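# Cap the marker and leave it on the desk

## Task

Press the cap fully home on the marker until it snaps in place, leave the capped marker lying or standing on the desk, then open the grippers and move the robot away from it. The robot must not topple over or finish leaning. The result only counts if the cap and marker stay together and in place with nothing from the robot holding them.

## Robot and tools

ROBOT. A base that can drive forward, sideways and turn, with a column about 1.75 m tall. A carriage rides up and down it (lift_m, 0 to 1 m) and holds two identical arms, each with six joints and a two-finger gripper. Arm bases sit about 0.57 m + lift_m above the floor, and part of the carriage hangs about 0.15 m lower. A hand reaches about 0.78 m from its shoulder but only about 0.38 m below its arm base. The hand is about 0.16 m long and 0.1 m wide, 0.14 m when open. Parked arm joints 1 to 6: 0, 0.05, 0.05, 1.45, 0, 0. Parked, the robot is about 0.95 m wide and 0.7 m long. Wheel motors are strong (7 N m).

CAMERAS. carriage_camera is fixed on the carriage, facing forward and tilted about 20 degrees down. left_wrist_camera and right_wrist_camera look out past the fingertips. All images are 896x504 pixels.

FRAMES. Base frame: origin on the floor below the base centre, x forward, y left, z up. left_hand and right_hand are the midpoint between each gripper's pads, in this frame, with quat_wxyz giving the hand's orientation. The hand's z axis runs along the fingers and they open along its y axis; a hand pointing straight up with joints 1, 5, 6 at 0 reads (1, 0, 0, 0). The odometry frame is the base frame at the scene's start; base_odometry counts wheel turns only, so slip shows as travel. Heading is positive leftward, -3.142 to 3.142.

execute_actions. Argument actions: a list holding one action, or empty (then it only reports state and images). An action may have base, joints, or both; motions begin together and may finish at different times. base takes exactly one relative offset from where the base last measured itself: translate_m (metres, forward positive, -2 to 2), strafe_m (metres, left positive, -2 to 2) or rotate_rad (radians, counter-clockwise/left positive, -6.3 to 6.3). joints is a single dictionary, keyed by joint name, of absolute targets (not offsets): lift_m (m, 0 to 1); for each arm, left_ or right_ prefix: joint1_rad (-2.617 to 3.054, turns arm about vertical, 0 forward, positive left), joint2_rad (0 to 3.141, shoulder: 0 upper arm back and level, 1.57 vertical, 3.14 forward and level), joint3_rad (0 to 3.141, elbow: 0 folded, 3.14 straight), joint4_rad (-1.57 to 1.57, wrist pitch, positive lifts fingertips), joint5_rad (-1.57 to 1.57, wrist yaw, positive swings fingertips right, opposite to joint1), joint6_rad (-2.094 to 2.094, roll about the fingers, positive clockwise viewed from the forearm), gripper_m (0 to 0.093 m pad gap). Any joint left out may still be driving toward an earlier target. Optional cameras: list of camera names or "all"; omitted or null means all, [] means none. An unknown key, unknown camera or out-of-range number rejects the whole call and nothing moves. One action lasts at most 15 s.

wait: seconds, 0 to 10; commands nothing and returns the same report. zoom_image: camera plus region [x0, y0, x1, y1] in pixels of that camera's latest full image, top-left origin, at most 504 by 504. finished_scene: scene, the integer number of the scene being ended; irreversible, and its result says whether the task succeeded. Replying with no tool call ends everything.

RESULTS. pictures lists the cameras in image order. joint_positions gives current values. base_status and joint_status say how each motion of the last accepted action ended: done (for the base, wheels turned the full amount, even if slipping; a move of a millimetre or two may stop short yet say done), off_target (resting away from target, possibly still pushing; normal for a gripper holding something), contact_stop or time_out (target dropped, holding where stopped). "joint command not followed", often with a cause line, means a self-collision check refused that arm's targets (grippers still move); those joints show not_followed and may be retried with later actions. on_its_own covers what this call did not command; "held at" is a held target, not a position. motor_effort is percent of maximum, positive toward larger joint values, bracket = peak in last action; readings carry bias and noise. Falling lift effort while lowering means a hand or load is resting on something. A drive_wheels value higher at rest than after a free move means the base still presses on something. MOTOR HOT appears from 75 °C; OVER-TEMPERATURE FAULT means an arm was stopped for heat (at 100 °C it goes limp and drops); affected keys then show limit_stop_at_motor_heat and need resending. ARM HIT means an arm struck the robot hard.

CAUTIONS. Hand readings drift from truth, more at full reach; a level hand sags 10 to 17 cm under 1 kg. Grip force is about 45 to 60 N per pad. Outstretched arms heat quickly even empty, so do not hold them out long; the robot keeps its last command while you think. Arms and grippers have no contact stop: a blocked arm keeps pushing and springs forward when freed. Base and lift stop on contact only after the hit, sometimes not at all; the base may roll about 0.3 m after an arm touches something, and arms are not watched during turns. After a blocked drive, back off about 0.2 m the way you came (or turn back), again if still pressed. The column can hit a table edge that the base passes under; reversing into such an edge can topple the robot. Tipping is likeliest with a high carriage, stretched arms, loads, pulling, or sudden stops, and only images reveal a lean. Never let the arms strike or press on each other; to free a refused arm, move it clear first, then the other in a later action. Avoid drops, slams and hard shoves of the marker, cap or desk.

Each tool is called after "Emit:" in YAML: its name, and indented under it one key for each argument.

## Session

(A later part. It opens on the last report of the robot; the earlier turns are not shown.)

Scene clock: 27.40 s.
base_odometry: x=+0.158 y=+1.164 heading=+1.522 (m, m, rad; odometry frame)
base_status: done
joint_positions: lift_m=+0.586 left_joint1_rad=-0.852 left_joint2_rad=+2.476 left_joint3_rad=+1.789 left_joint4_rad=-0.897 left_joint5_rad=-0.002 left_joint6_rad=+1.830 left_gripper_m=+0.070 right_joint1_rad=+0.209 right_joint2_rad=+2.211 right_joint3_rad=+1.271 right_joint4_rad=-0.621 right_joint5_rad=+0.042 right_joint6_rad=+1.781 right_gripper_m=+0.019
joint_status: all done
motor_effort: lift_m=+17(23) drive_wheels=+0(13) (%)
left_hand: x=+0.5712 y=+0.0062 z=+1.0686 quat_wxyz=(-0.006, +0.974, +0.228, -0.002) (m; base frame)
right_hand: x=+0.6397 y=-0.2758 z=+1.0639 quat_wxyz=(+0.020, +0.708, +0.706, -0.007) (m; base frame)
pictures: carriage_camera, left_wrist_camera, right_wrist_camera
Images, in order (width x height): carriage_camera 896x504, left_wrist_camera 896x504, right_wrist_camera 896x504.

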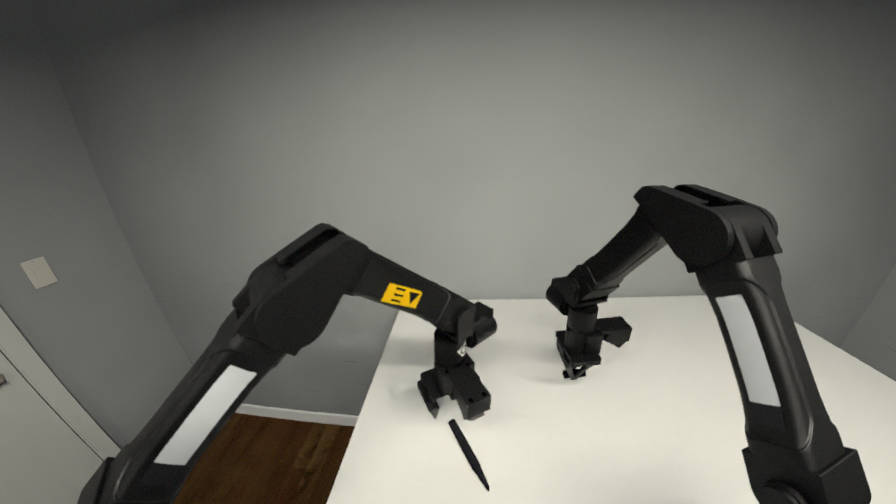

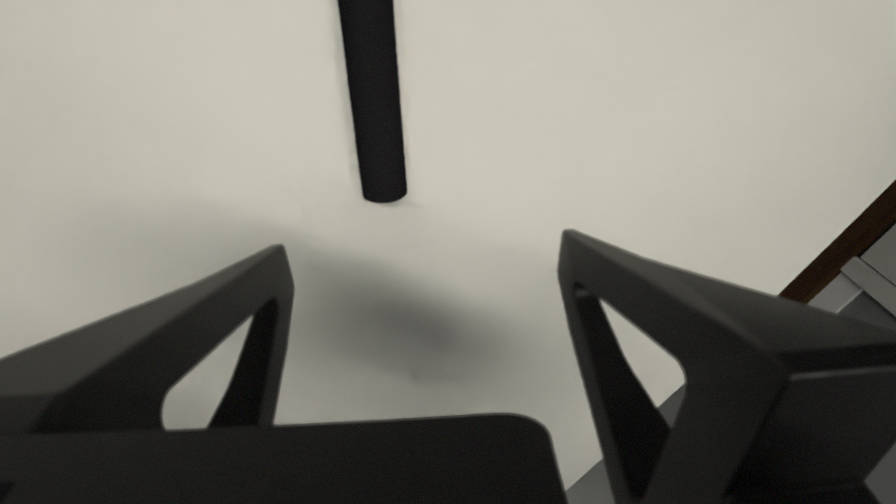

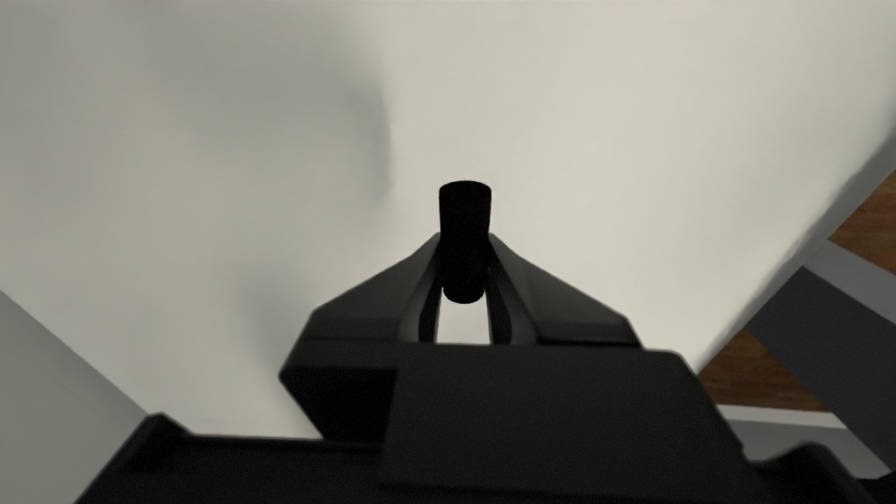

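Emit:
execute_actions:
  actions:
    - {"joints": {"left_joint1_rad": -0.866, "left_joint2_rad": 2.703, "left_joint3_rad": 1.915, "left_joint4_rad": -0.748, "left_joint6_rad": 1.82}}
  cameras: ["carriage_camera", "left_wrist_camera"]

Scene clock: 28.67 s.
base_odometry: x=+0.158 y=+1.164 heading=+1.522 (m, m, rad; odometry frame)
base_status: not commanded
joint_positions: lift_m=+0.586 left_joint1_rad=-0.857 left_joint2_rad=+2.721 left_joint3_rad=+1.907 left_joint4_rad=-0.749 left_joint5_rad=-0.002 left_joint6_rad=+1.822 left_gripper_m=+0.070 right_joint1_rad=+0.209 right_joint2_rad=+2.211 right_joint3_rad=+1.271 right_joint4_rad=-0.621 right_joint5_rad=+0.042 right_joint6_rad=+1.781 right_gripper_m=+0.019
joint_status: all done
motor_effort: lift_m=+18(18) drive_wheels=+1(1) (%)
left_hand: x=+0.5844 y=-0.0126 z=+0.9851 quat_wxyz=(+0.003, +0.973, +0.230, +0.003) (m; base frame)
right_hand: x=+0.6397 y=-0.2758 z=+1.0639 quat_wxyz=(+0.020, +0.708, +0.706, -0.007) (m; base frame)
pictures: carriage_camera, left_wrist_camera
Images, in order (width x height): carriage_camera 896x504, left_wrist_camera 896x504.

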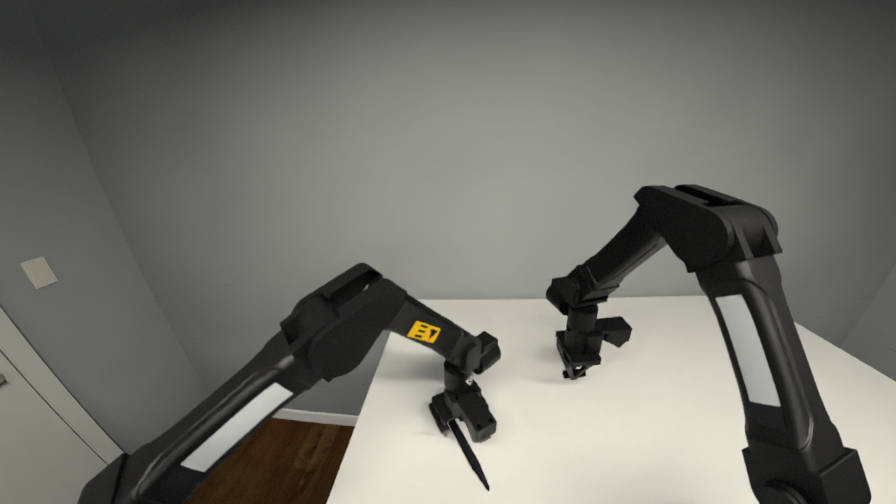

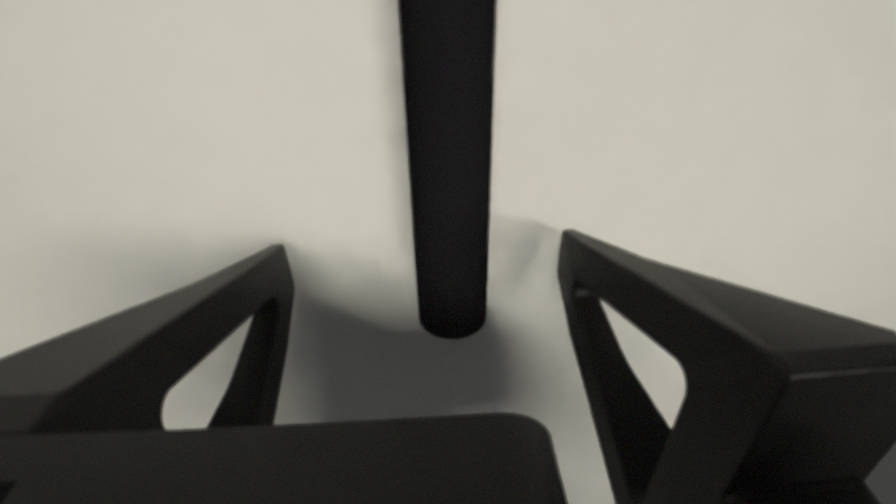

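Emit:
execute_actions:
  actions:
    - {"joints": {"left_gripper_m": 0.0, "lift_m": 0.582}}
  cameras: ["left_wrist_camera"]

Scene clock: 29.43 s.
base_odometry: x=+0.158 y=+1.164 heading=+1.522 (m, m, rad; odometry frame)
base_status: not commanded
joint_positions: lift_m=+0.582 left_joint1_rad=-0.857 left_joint2_rad=+2.718 left_joint3_rad=+1.907 left_joint4_rad=-0.747 left_joint5_rad=-0.002 left_joint6_rad=+1.822 left_gripper_m=+0.017 right_joint1_rad=+0.209 right_joint2_rad=+2.212 right_joint3_rad=+1.271 right_joint4_rad=-0.619 right_joint5_rad=+0.042 right_joint6_rad=+1.781 right_gripper_m=+0.019
joint_status: left_gripper_m off_target (ended at +0.017, target +0.000); the others done
motor_effort: lift_m=+16(17) drive_wheels=+1(1) (%)
left_hand: x=+0.5852 y=-0.0137 z=+0.9831 quat_wxyz=(+0.005, +0.973, +0.229, +0.004) (m; base frame)
right_hand: x=+0.6400 y=-0.2758 z=+1.0596 quat_wxyz=(+0.021, +0.708, +0.706, -0.007) (m; base frame)
pictures: left_wrist_camera
Images, in order (width x height): left_wrist_camera 896x504.

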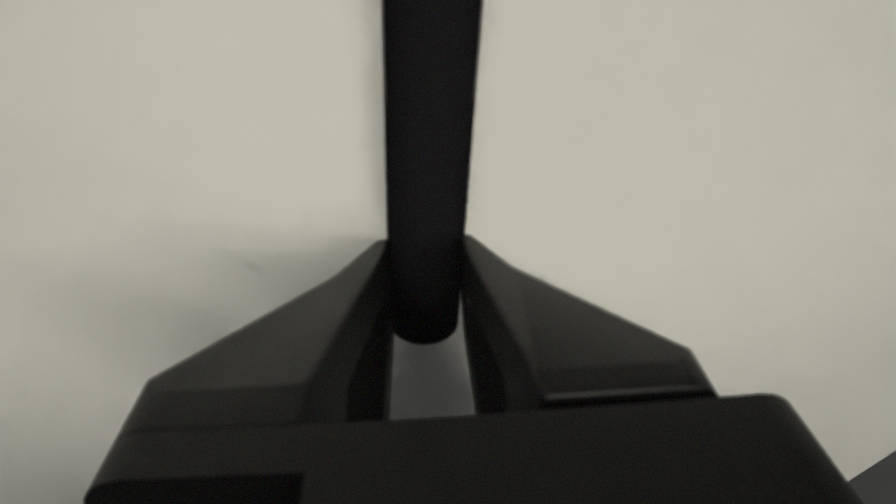

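Emit:
execute_actions:
  actions:
    - {"joints": {"left_joint6_rad": 0.537, "right_joint1_rad": 0.422, "right_joint2_rad": 2.38, "right_joint3_rad": 1.255, "right_joint4_rad": -0.45, "right_joint5_rad": 0.04, "right_joint6_rad": 1.826}}

Scene clock: 32.30 s.
base_odometry: x=+0.158 y=+1.164 heading=+1.522 (m, m, rad; odometry frame)
base_status: not commanded
joint_positions: lift_m=+0.582 left_joint1_rad=-0.857 left_joint2_rad=+2.718 left_joint3_rad=+1.907 left_joint4_rad=-0.747 left_joint5_rad=-0.002 left_joint6_rad=+0.543 left_gripper_m=+0.017 right_joint1_rad=+0.428 right_joint2_rad=+2.383 right_joint3_rad=+1.271 right_joint4_rad=-0.456 right_joint5_rad=+0.038 right_joint6_rad=+1.817 right_gripper_m=+0.019
joint_status: all done
motor_effort: lift_m=+16(16) drive_wheels=+0(1) (%)
left_hand: x=+0.5852 y=-0.0137 z=+0.9831 quat_wxyz=(+0.007, +0.644, +0.765, +0.000) (m; base frame)
right_hand: x=+0.6165 y=-0.1966 z=+0.9991 quat_wxyz=(+0.017, +0.640, +0.768, -0.007) (m; base frame)
pictures: carriage_camera, left_wrist_camera, right_wrist_camera
Images, in order (width x height): carriage_camera 896x504, left_wrist_camera 896x504, right_wrist_camera 896x504.

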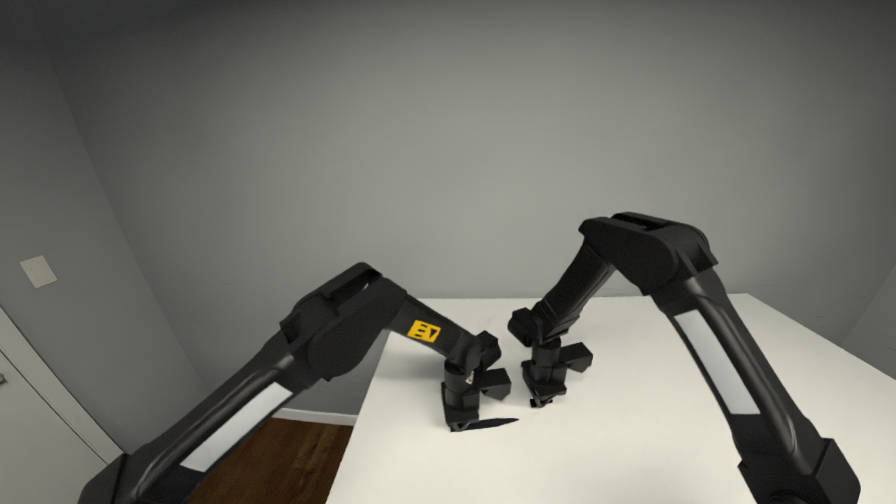

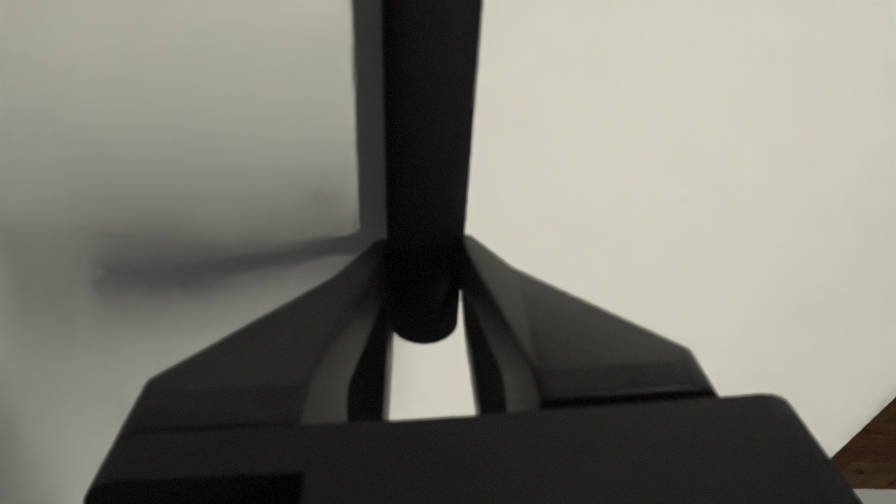

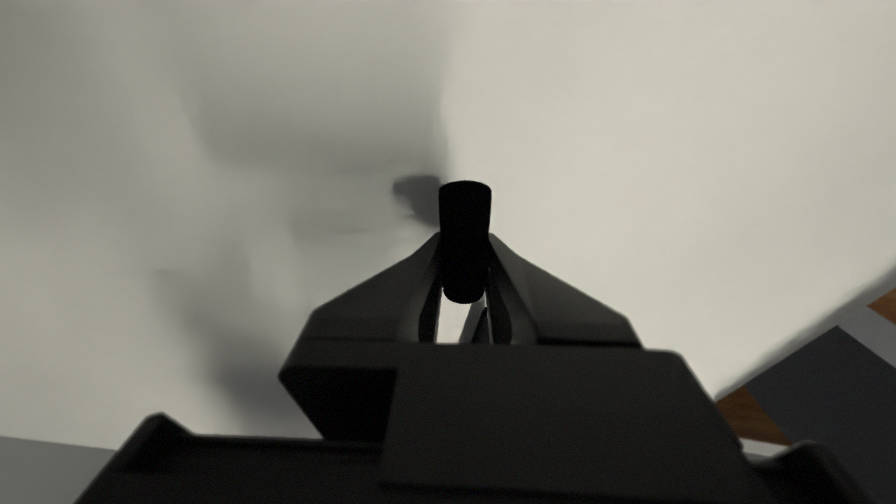

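Emit:
execute_actions:
  actions:
    - {"joints": {"left_gripper_m": 0.055, "lift_m": 0.635, "right_joint1_rad": 0.434, "right_joint2_rad": 2.393, "right_joint3_rad": 1.193, "right_joint4_rad": -0.381, "right_joint6_rad": 1.845}}
  cameras: []

Emit:
execute_actions:
  actions:
    - {"joints": {"left_joint1_rad": -0.694, "left_joint2_rad": 2.538, "left_joint3_rad": 1.125, "left_joint4_rad": 0.433, "left_joint5_rad": 0.446, "left_joint6_rad": 0.578}}

Scene clock: 33.57 s.
base_odometry: x=+0.158 y=+1.164 heading=+1.522 (m, m, rad; odometry frame)
base_status: not commanded
joint_positions: lift_m=+0.635 left_joint1_rad=-0.858 left_joint2_rad=+2.708 left_joint3_rad=+1.907 left_joint4_rad=-0.749 left_joint5_rad=-0.001 left_joint6_rad=+0.543 left_gripper_m=+0.055 right_joint1_rad=+0.428 right_joint2_rad=+2.386 right_joint3_rad=+1.210 right_joint4_rad=-0.389 right_joint5_rad=+0.038 right_joint6_rad=+1.836 right_gripper_m=+0.019
joint_status: all done
motor_effort: lift_m=+18(21) drive_wheels=+1(1) (%)
left_hand: x=+0.5863 y=-0.0157 z=+1.0403 quat_wxyz=(+0.011, +0.644, +0.765, -0.001) (m; base frame)
right_hand: x=+0.6061 y=-0.2012 z=+1.0413 quat_wxyz=(+0.018, +0.647, +0.762, -0.006) (m; base frame)
pictures: none
No camera images: the call's "cameras" was empty. Leave "cameras" out to get every camera's image.

Scene clock: 35.10 s.
base_odometry: x=+0.158 y=+1.164 heading=+1.522 (m, m, rad; odometry frame)
base_status: not commanded
joint_positions: lift_m=+0.635 left_joint1_rad=-0.690 left_joint2_rad=+2.547 left_joint3_rad=+1.136 left_joint4_rad=+0.416 left_joint5_rad=+0.438 left_joint6_rad=+0.575 left_gripper_m=+0.055 right_joint1_rad=+0.428 right_joint2_rad=+2.386 right_joint3_rad=+1.210 right_joint4_rad=-0.389 right_joint5_rad=+0.038 right_joint6_rad=+1.836 right_gripper_m=+0.019
joint_status: all done
motor_effort: lift_m=+18(18) drive_wheels=+1(1) (%)
left_hand: x=+0.5831 y=-0.0043 z=+1.0322 quat_wxyz=(+0.265, +0.603, +0.718, -0.224) (m; base frame)
right_hand: x=+0.6061 y=-0.2012 z=+1.0413 quat_wxyz=(+0.018, +0.647, +0.762, -0.006) (m; base frame)
pictures: carriage_camera, left_wrist_camera, right_wrist_camera
Images, in order (width x height): carriage_camera 896x504, left_wrist_camera 896x504, right_wrist_camera 896x504.

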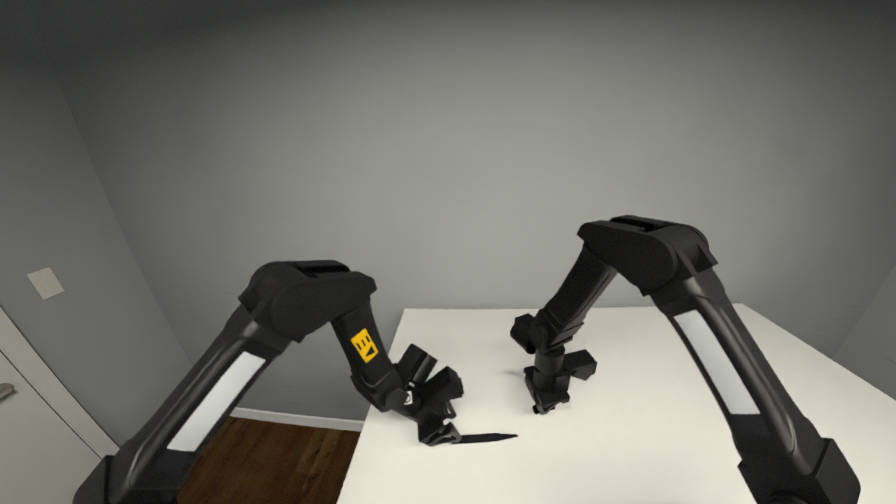

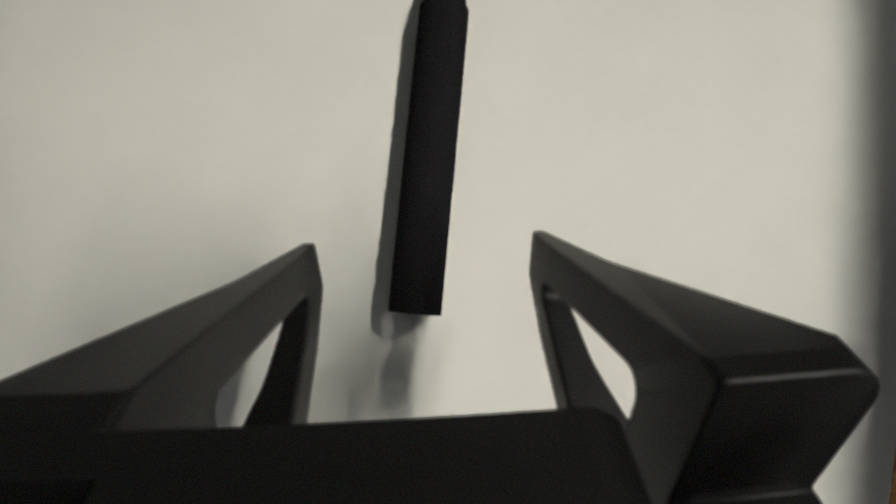

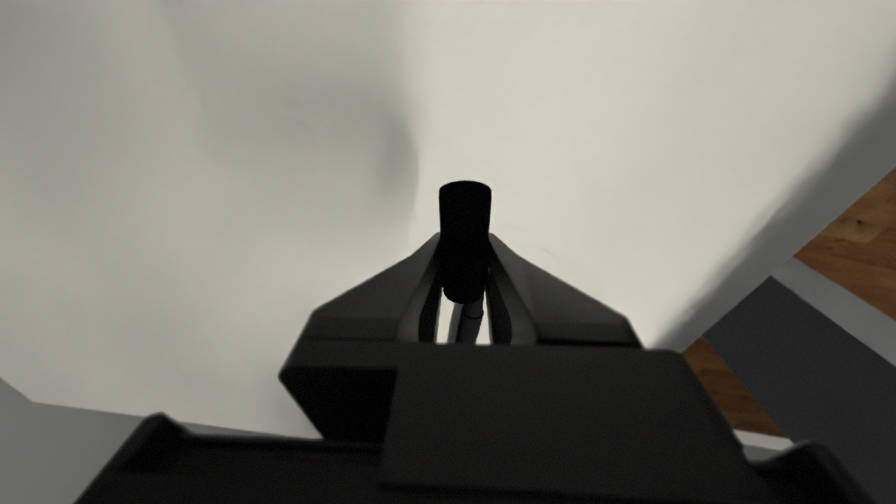

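Emit:
execute_actions:
  actions:
    - {"joints": {"lift_m": 0.585, "right_joint2_rad": 2.405, "right_joint4_rad": -0.37}}
  cameras: ["left_wrist_camera", "right_wrist_camera"]

Scene clock: 35.97 s.
base_odometry: x=+0.158 y=+1.164 heading=+1.522 (m, m, rad; odometry frame)
base_status: not commanded
joint_positions: lift_m=+0.585 left_joint1_rad=-0.690 left_joint2_rad=+2.547 left_joint3_rad=+1.134 left_joint4_rad=+0.423 left_joint5_rad=+0.441 left_joint6_rad=+0.575 left_gripper_m=+0.055 right_joint1_rad=+0.428 right_joint2_rad=+2.401 right_joint3_rad=+1.210 right_joint4_rad=-0.375 right_joint5_rad=+0.038 right_joint6_rad=+1.836 right_gripper_m=+0.019
joint_status: all done
motor_effort: lift_m=+17(17) drive_wheels=+1(0) (%)
left_hand: x=+0.5831 y=-0.0050 z=+0.9831 quat_wxyz=(+0.267, +0.603, +0.717, -0.225) (m; base frame)
right_hand: x=+0.6057 y=-0.2014 z=+0.9864 quat_wxyz=(+0.018, +0.647, +0.762, -0.006) (m; base frame)
pictures: left_wrist_camera, right_wrist_camera
Images, in order (width x height): left_wrist_camera 896x504, right_wrist_camera 896x504.

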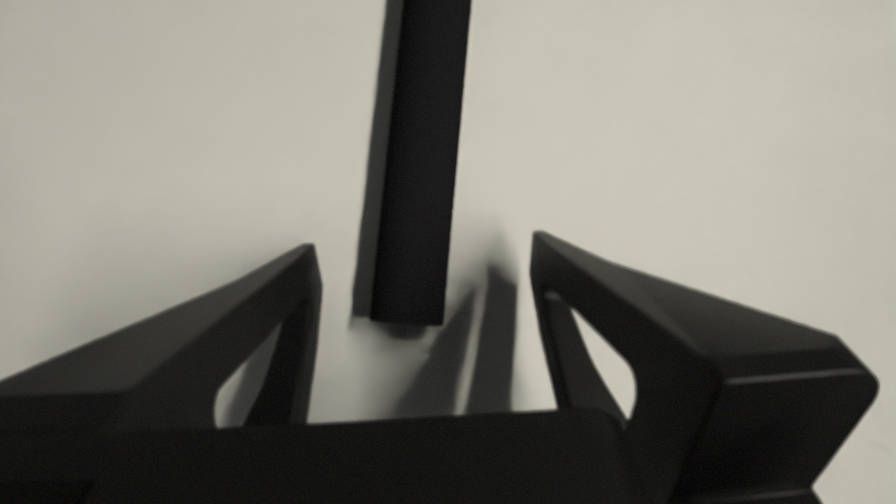

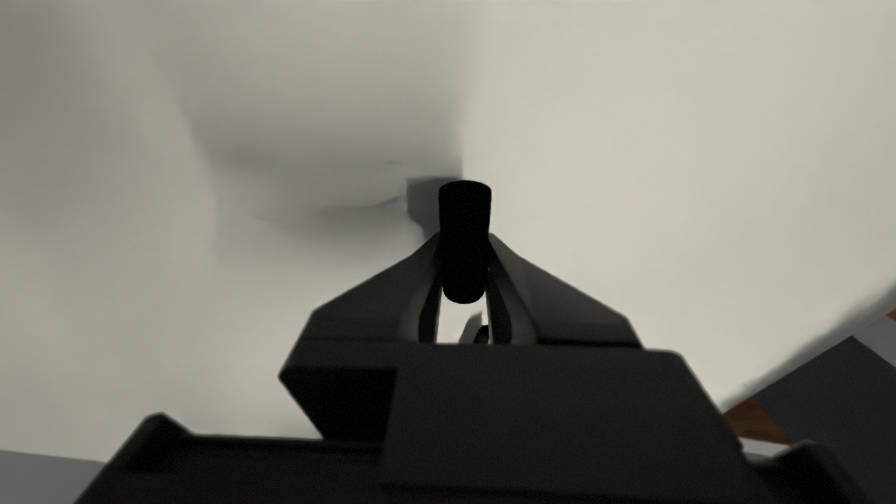

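Emit:
execute_actions:
  actions:
    - {"joints": {"lift_m": 0.576, "left_gripper_m": 0.04}}
  cameras: ["left_wrist_camera", "right_wrist_camera"]

Scene clock: 37.57 s.
base_odometry: x=+0.158 y=+1.164 heading=+1.522 (m, m, rad; odometry frame)
base_status: not commanded
joint_positions: lift_m=+0.576 left_joint1_rad=-0.690 left_joint2_rad=+2.546 left_joint3_rad=+1.133 left_joint4_rad=+0.433 left_joint5_rad=+0.446 left_joint6_rad=+0.576 left_gripper_m=+0.040 right_joint1_rad=+0.428 right_joint2_rad=+2.404 right_joint3_rad=+1.210 right_joint4_rad=-0.373 right_joint5_rad=+0.038 right_joint6_rad=+1.836 right_gripper_m=+0.019
joint_status: all done
motor_effort: lift_m=+16(17) drive_wheels=+1(1) (%)
left_hand: x=+0.5839 y=-0.0065 z=+0.9759 quat_wxyz=(+0.272, +0.604, +0.714, -0.227) (m; base frame)
right_hand: x=+0.6052 y=-0.2016 z=+0.9763 quat_wxyz=(+0.018, +0.647, +0.762, -0.007) (m; base frame)
pictures: left_wrist_camera, right_wrist_camera
Images, in order (width x height): left_wrist_camera 896x504, right_wrist_camera 896x504.

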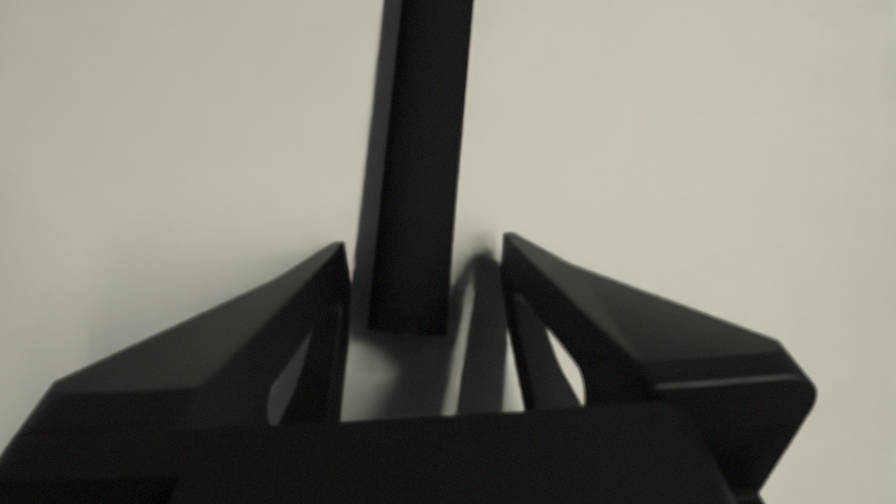

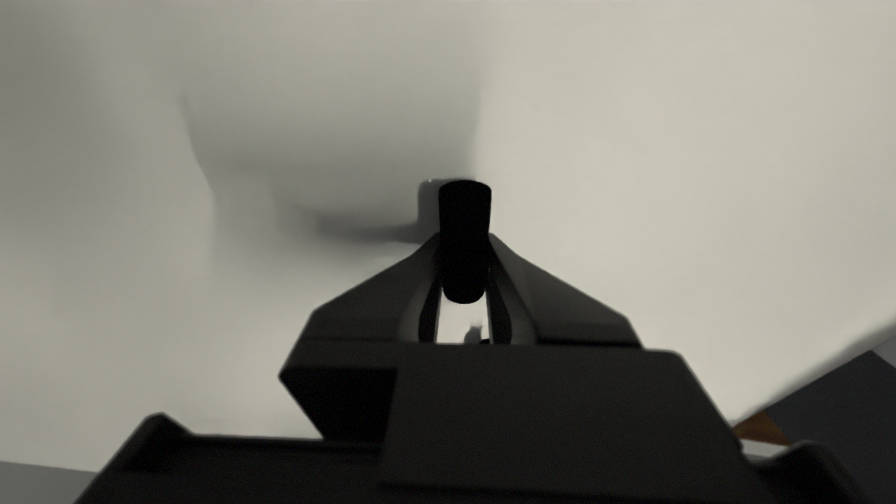

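Emit:
execute_actions:
  actions:
    - {"joints": {"left_gripper_m": 0.0, "right_joint1_rad": 0.483, "right_joint2_rad": 2.432, "right_joint3_rad": 1.257, "right_joint4_rad": -0.378, "right_joint6_rad": 1.897}}

Scene clock: 38.47 s.
base_odometry: x=+0.158 y=+1.164 heading=+1.522 (m, m, rad; odometry frame)
base_status: not commanded
joint_positions: lift_m=+0.576 left_joint1_rad=-0.690 left_joint2_rad=+2.546 left_joint3_rad=+1.133 left_joint4_rad=+0.433 left_joint5_rad=+0.445 left_joint6_rad=+0.576 left_gripper_m=+0.018 right_joint1_rad=+0.486 right_joint2_rad=+2.415 right_joint3_rad=+1.236 right_joint4_rad=-0.376 right_joint5_rad=+0.039 right_joint6_rad=+1.888 right_gripper_m=+0.019
joint_status: left_gripper_m off_target (ended at +0.018, target +0.000); the others done
motor_effort: lift_m=+16(16) drive_wheels=+0(1) (%)
left_hand: x=+0.5839 y=-0.0065 z=+0.9758 quat_wxyz=(+0.272, +0.604, +0.714, -0.227) (m; base frame)
right_hand: x=+0.6036 y=-0.1790 z=+0.9766 quat_wxyz=(+0.021, +0.645, +0.764, +0.000) (m; base frame)
pictures: carriage_camera, left_wrist_camera, right_wrist_camera
Images, in order (width x height): carriage_camera 896x504, left_wrist_camera 896x504, right_wrist_camera 896x504.

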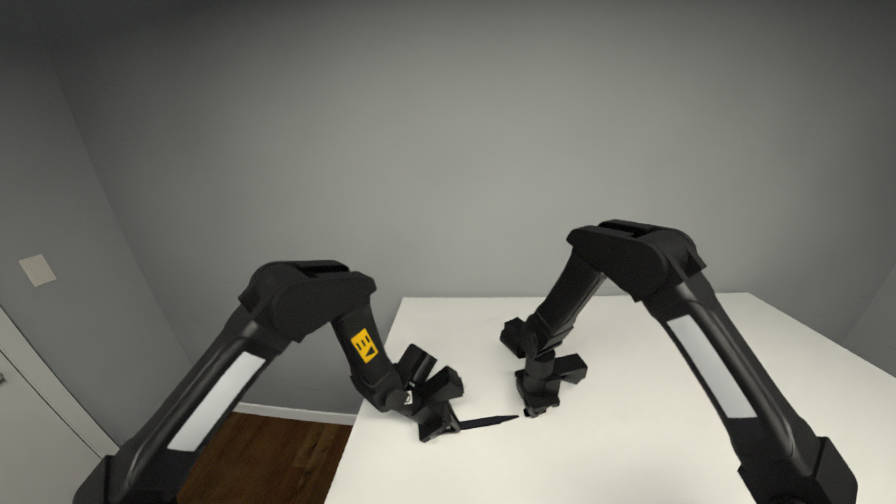

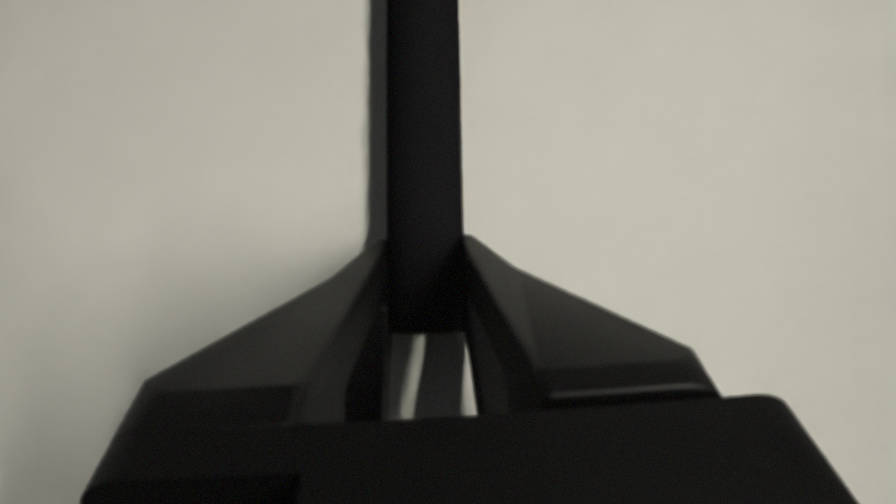

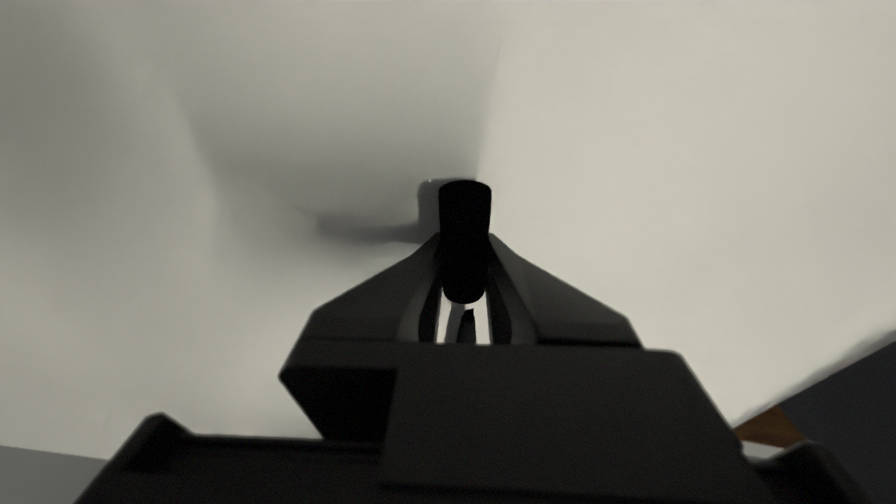

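Emit:
zoom_image:
  camera: "right_wrist_camera"
  region: [400, 165, 530, 350]

Emit:
zoom_image:
  camera: "carriage_camera"
  region: [430, 380, 570, 450]

Region (400, 165, 530, 350) of right_wrist_camera's 896x504 image, scaled by 2.724, with more detail than that image has; it fills the left 354 columns of this view, and the rest is white.

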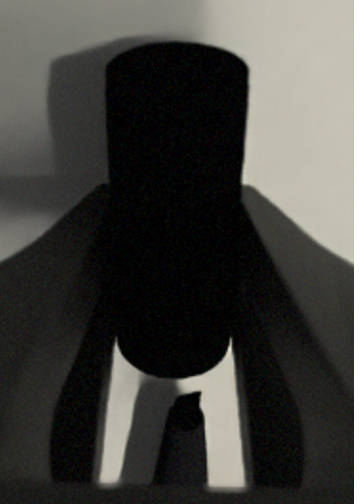

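Region (430, 380, 570, 450) of carriage_camera's 896x504 image, scaled by 3.600, with more detail than that image has.

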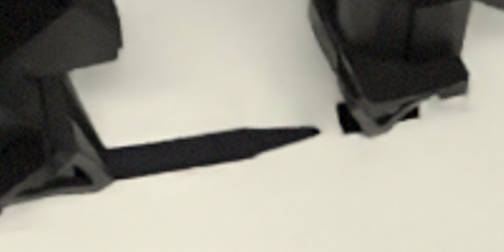

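Emit:
execute_actions:
  actions:
    - {"joints": {"right_joint1_rad": 0.55, "right_joint2_rad": 2.44, "right_joint3_rad": 1.283, "right_joint4_rad": -0.395, "right_joint6_rad": 1.963}}

Scene clock: 39.47 s.
base_odometry: x=+0.158 y=+1.164 heading=+1.522 (m, m, rad; odometry frame)
base_status: not commanded
joint_positions: lift_m=+0.576 left_joint1_rad=-0.690 left_joint2_rad=+2.546 left_joint3_rad=+1.133 left_joint4_rad=+0.433 left_joint5_rad=+0.445 left_joint6_rad=+0.576 left_gripper_m=+0.018 right_joint1_rad=+0.555 right_joint2_rad=+2.422 right_joint3_rad=+1.259 right_joint4_rad=-0.390 right_joint5_rad=+0.039 right_joint6_rad=+1.953 right_gripper_m=+0.019
joint_status: all done
motor_effort: lift_m=+16(16) drive_wheels=+1(1) (%)
left_hand: x=+0.5839 y=-0.0065 z=+0.9758 quat_wxyz=(+0.272, +0.604, +0.714, -0.227) (m; base frame)
right_hand: x=+0.5958 y=-0.1539 z=+0.9778 quat_wxyz=(+0.021, +0.644, +0.765, +0.003) (m; base frame)
pictures: carriage_camera, left_wrist_camera, right_wrist_camera
Images, in order (width x height): carriage_camera 896x504, left_wrist_camera 896x504, right_wrist_camera 896x504.

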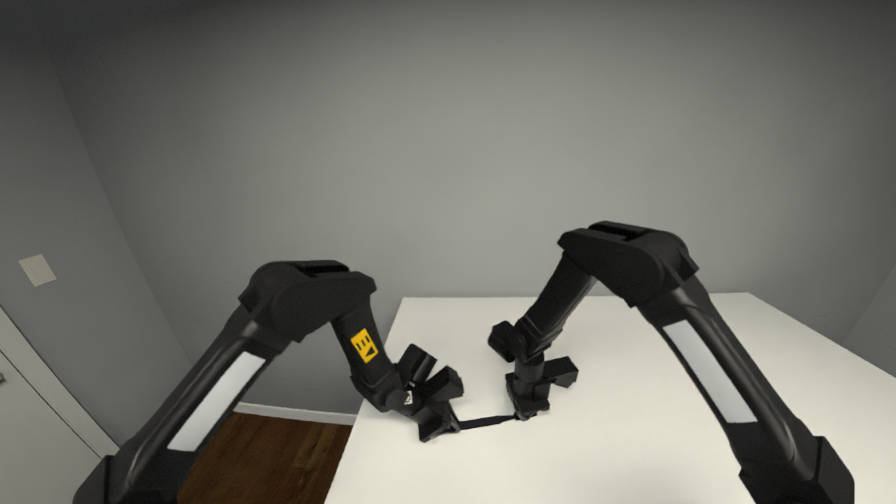

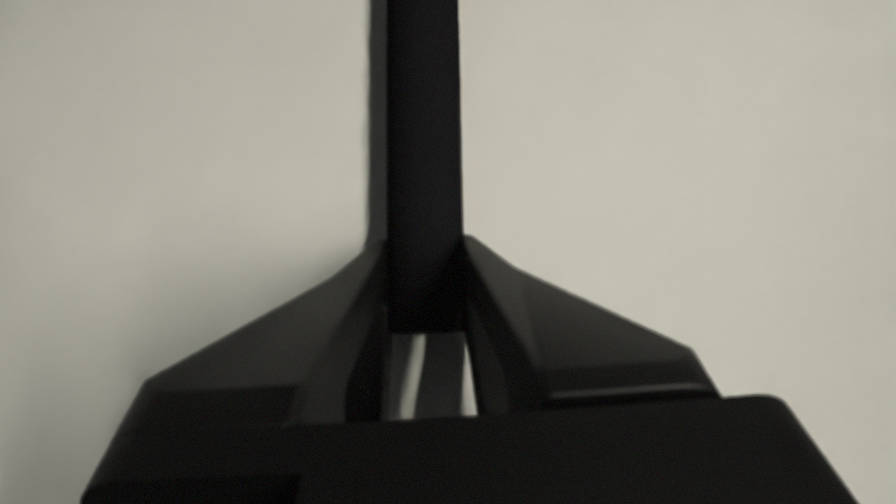

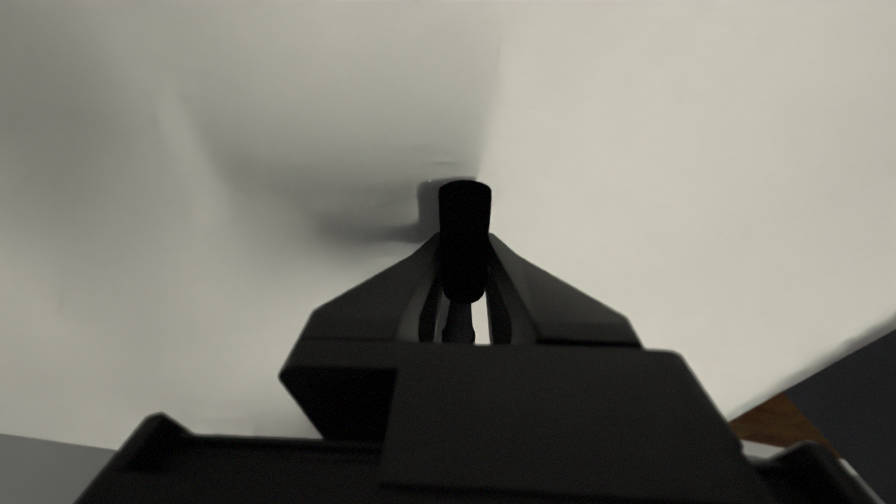

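Emit:
zoom_image:
  camera: "right_wrist_camera"
  region: [410, 250, 520, 350]

Emit:
zoom_image:
  camera: "carriage_camera"
  region: [430, 380, 570, 450]

Region (410, 250, 520, 350) of right_wrist_camera's 896x504 image, scaled by 4.582, with more detail than that image has; it fills the top 458 rows of this view, and the rest is white.

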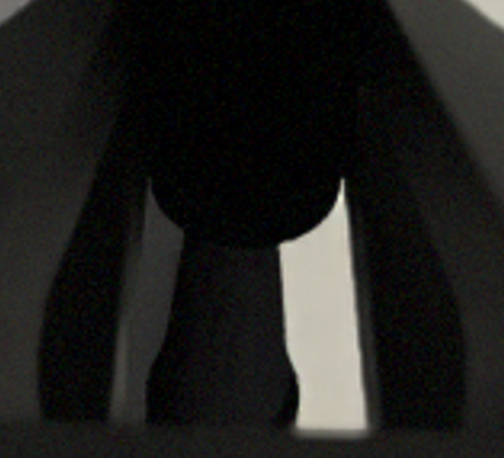

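Region (430, 380, 570, 450) of carriage_camera's 896x504 image, scaled by 3.600, with more detail than that image has.

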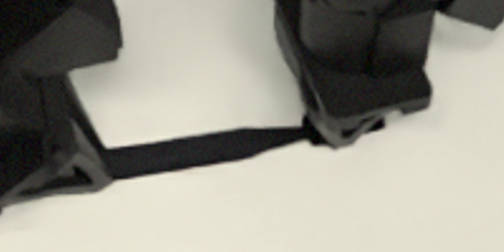

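Emit:
execute_actions:
  actions:
    - {"joints": {"right_joint1_rad": 0.617, "right_joint2_rad": 2.48, "right_joint3_rad": 1.37, "right_joint4_rad": -0.441, "right_joint6_rad": 2.07}}

Scene clock: 40.60 s.
base_odometry: x=+0.158 y=+1.164 heading=+1.522 (m, m, rad; odometry frame)
base_status: not commanded
joint_positions: lift_m=+0.576 left_joint1_rad=-0.690 left_joint2_rad=+2.546 left_joint3_rad=+1.133 left_joint4_rad=+0.434 left_joint5_rad=+0.441 left_joint6_rad=+0.575 left_gripper_m=+0.018 right_joint1_rad=+0.621 right_joint2_rad=+2.463 right_joint3_rad=+1.346 right_joint4_rad=-0.442 right_joint5_rad=+0.044 right_joint6_rad=+2.060 right_gripper_m=+0.019
joint_status: all done
motor_effort: lift_m=+16(16) drive_wheels=+1(2) (%)
left_hand: x=+0.5847 y=-0.0062 z=+0.9757 quat_wxyz=(+0.272, +0.603, +0.715, -0.225) (m; base frame)
right_hand: x=+0.5943 y=-0.1256 z=+0.9763 quat_wxyz=(+0.023, +0.659, +0.752, +0.000) (m; base frame)
pictures: carriage_camera, left_wrist_camera, right_wrist_camera
Images, in order (width x height): carriage_camera 896x504, left_wrist_camera 896x504, right_wrist_camera 896x504.

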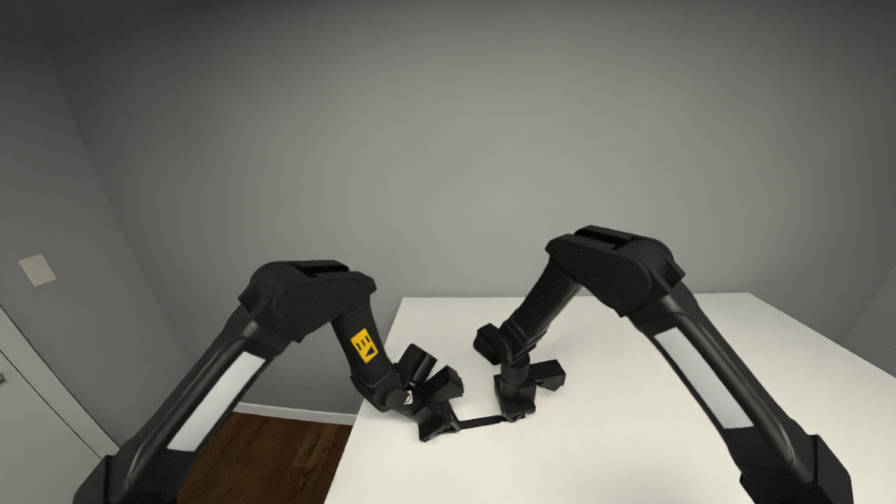

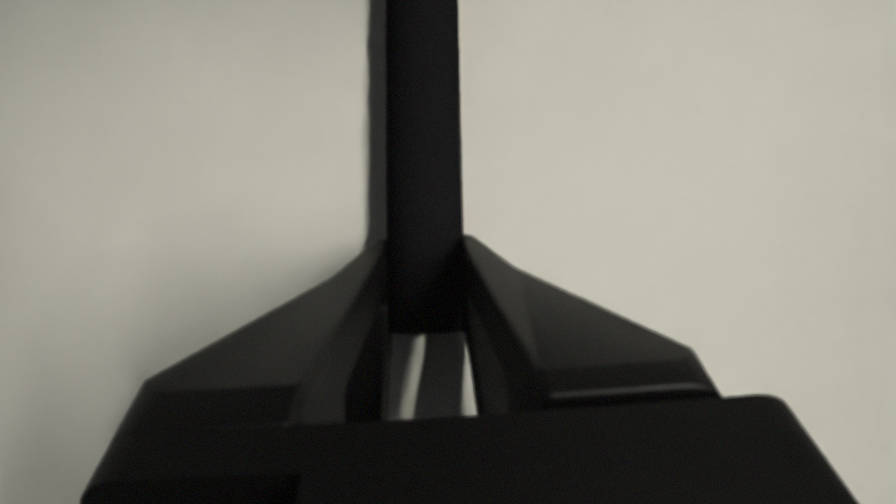

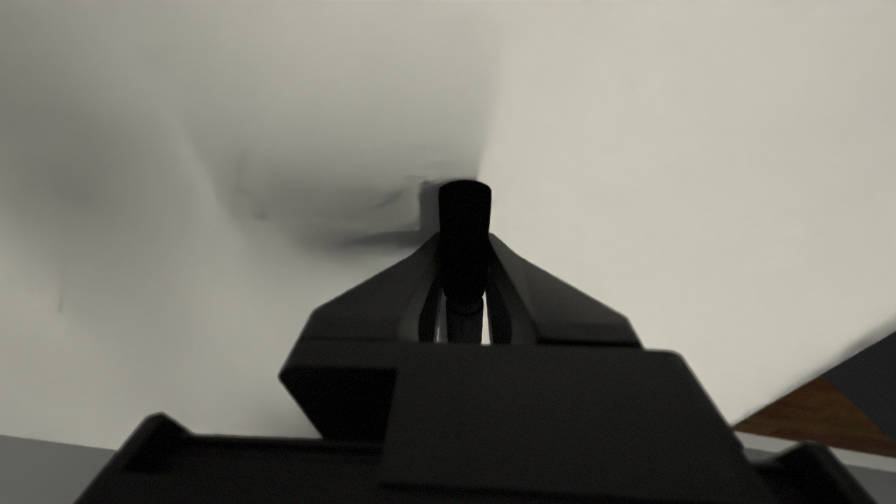

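Emit:
zoom_image:
  camera: "right_wrist_camera"
  region: [420, 265, 510, 350]

Emit:
zoom_image:
  camera: "carriage_camera"
  region: [440, 390, 540, 440]

Region (420, 265, 510, 350) of right_wrist_camera's 896x504 image, scaled by 5.600, with more detail than that image has.

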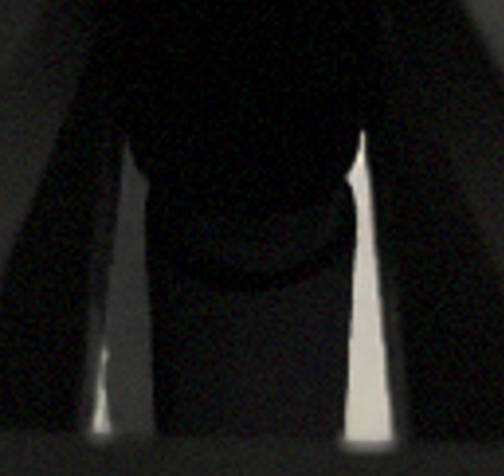

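Region (440, 390, 540, 440) of carriage_camera's 896x504 image, scaled by 5.040, with more detail than that image has.

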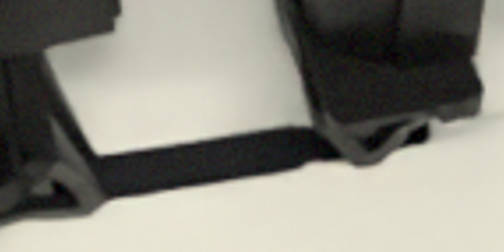

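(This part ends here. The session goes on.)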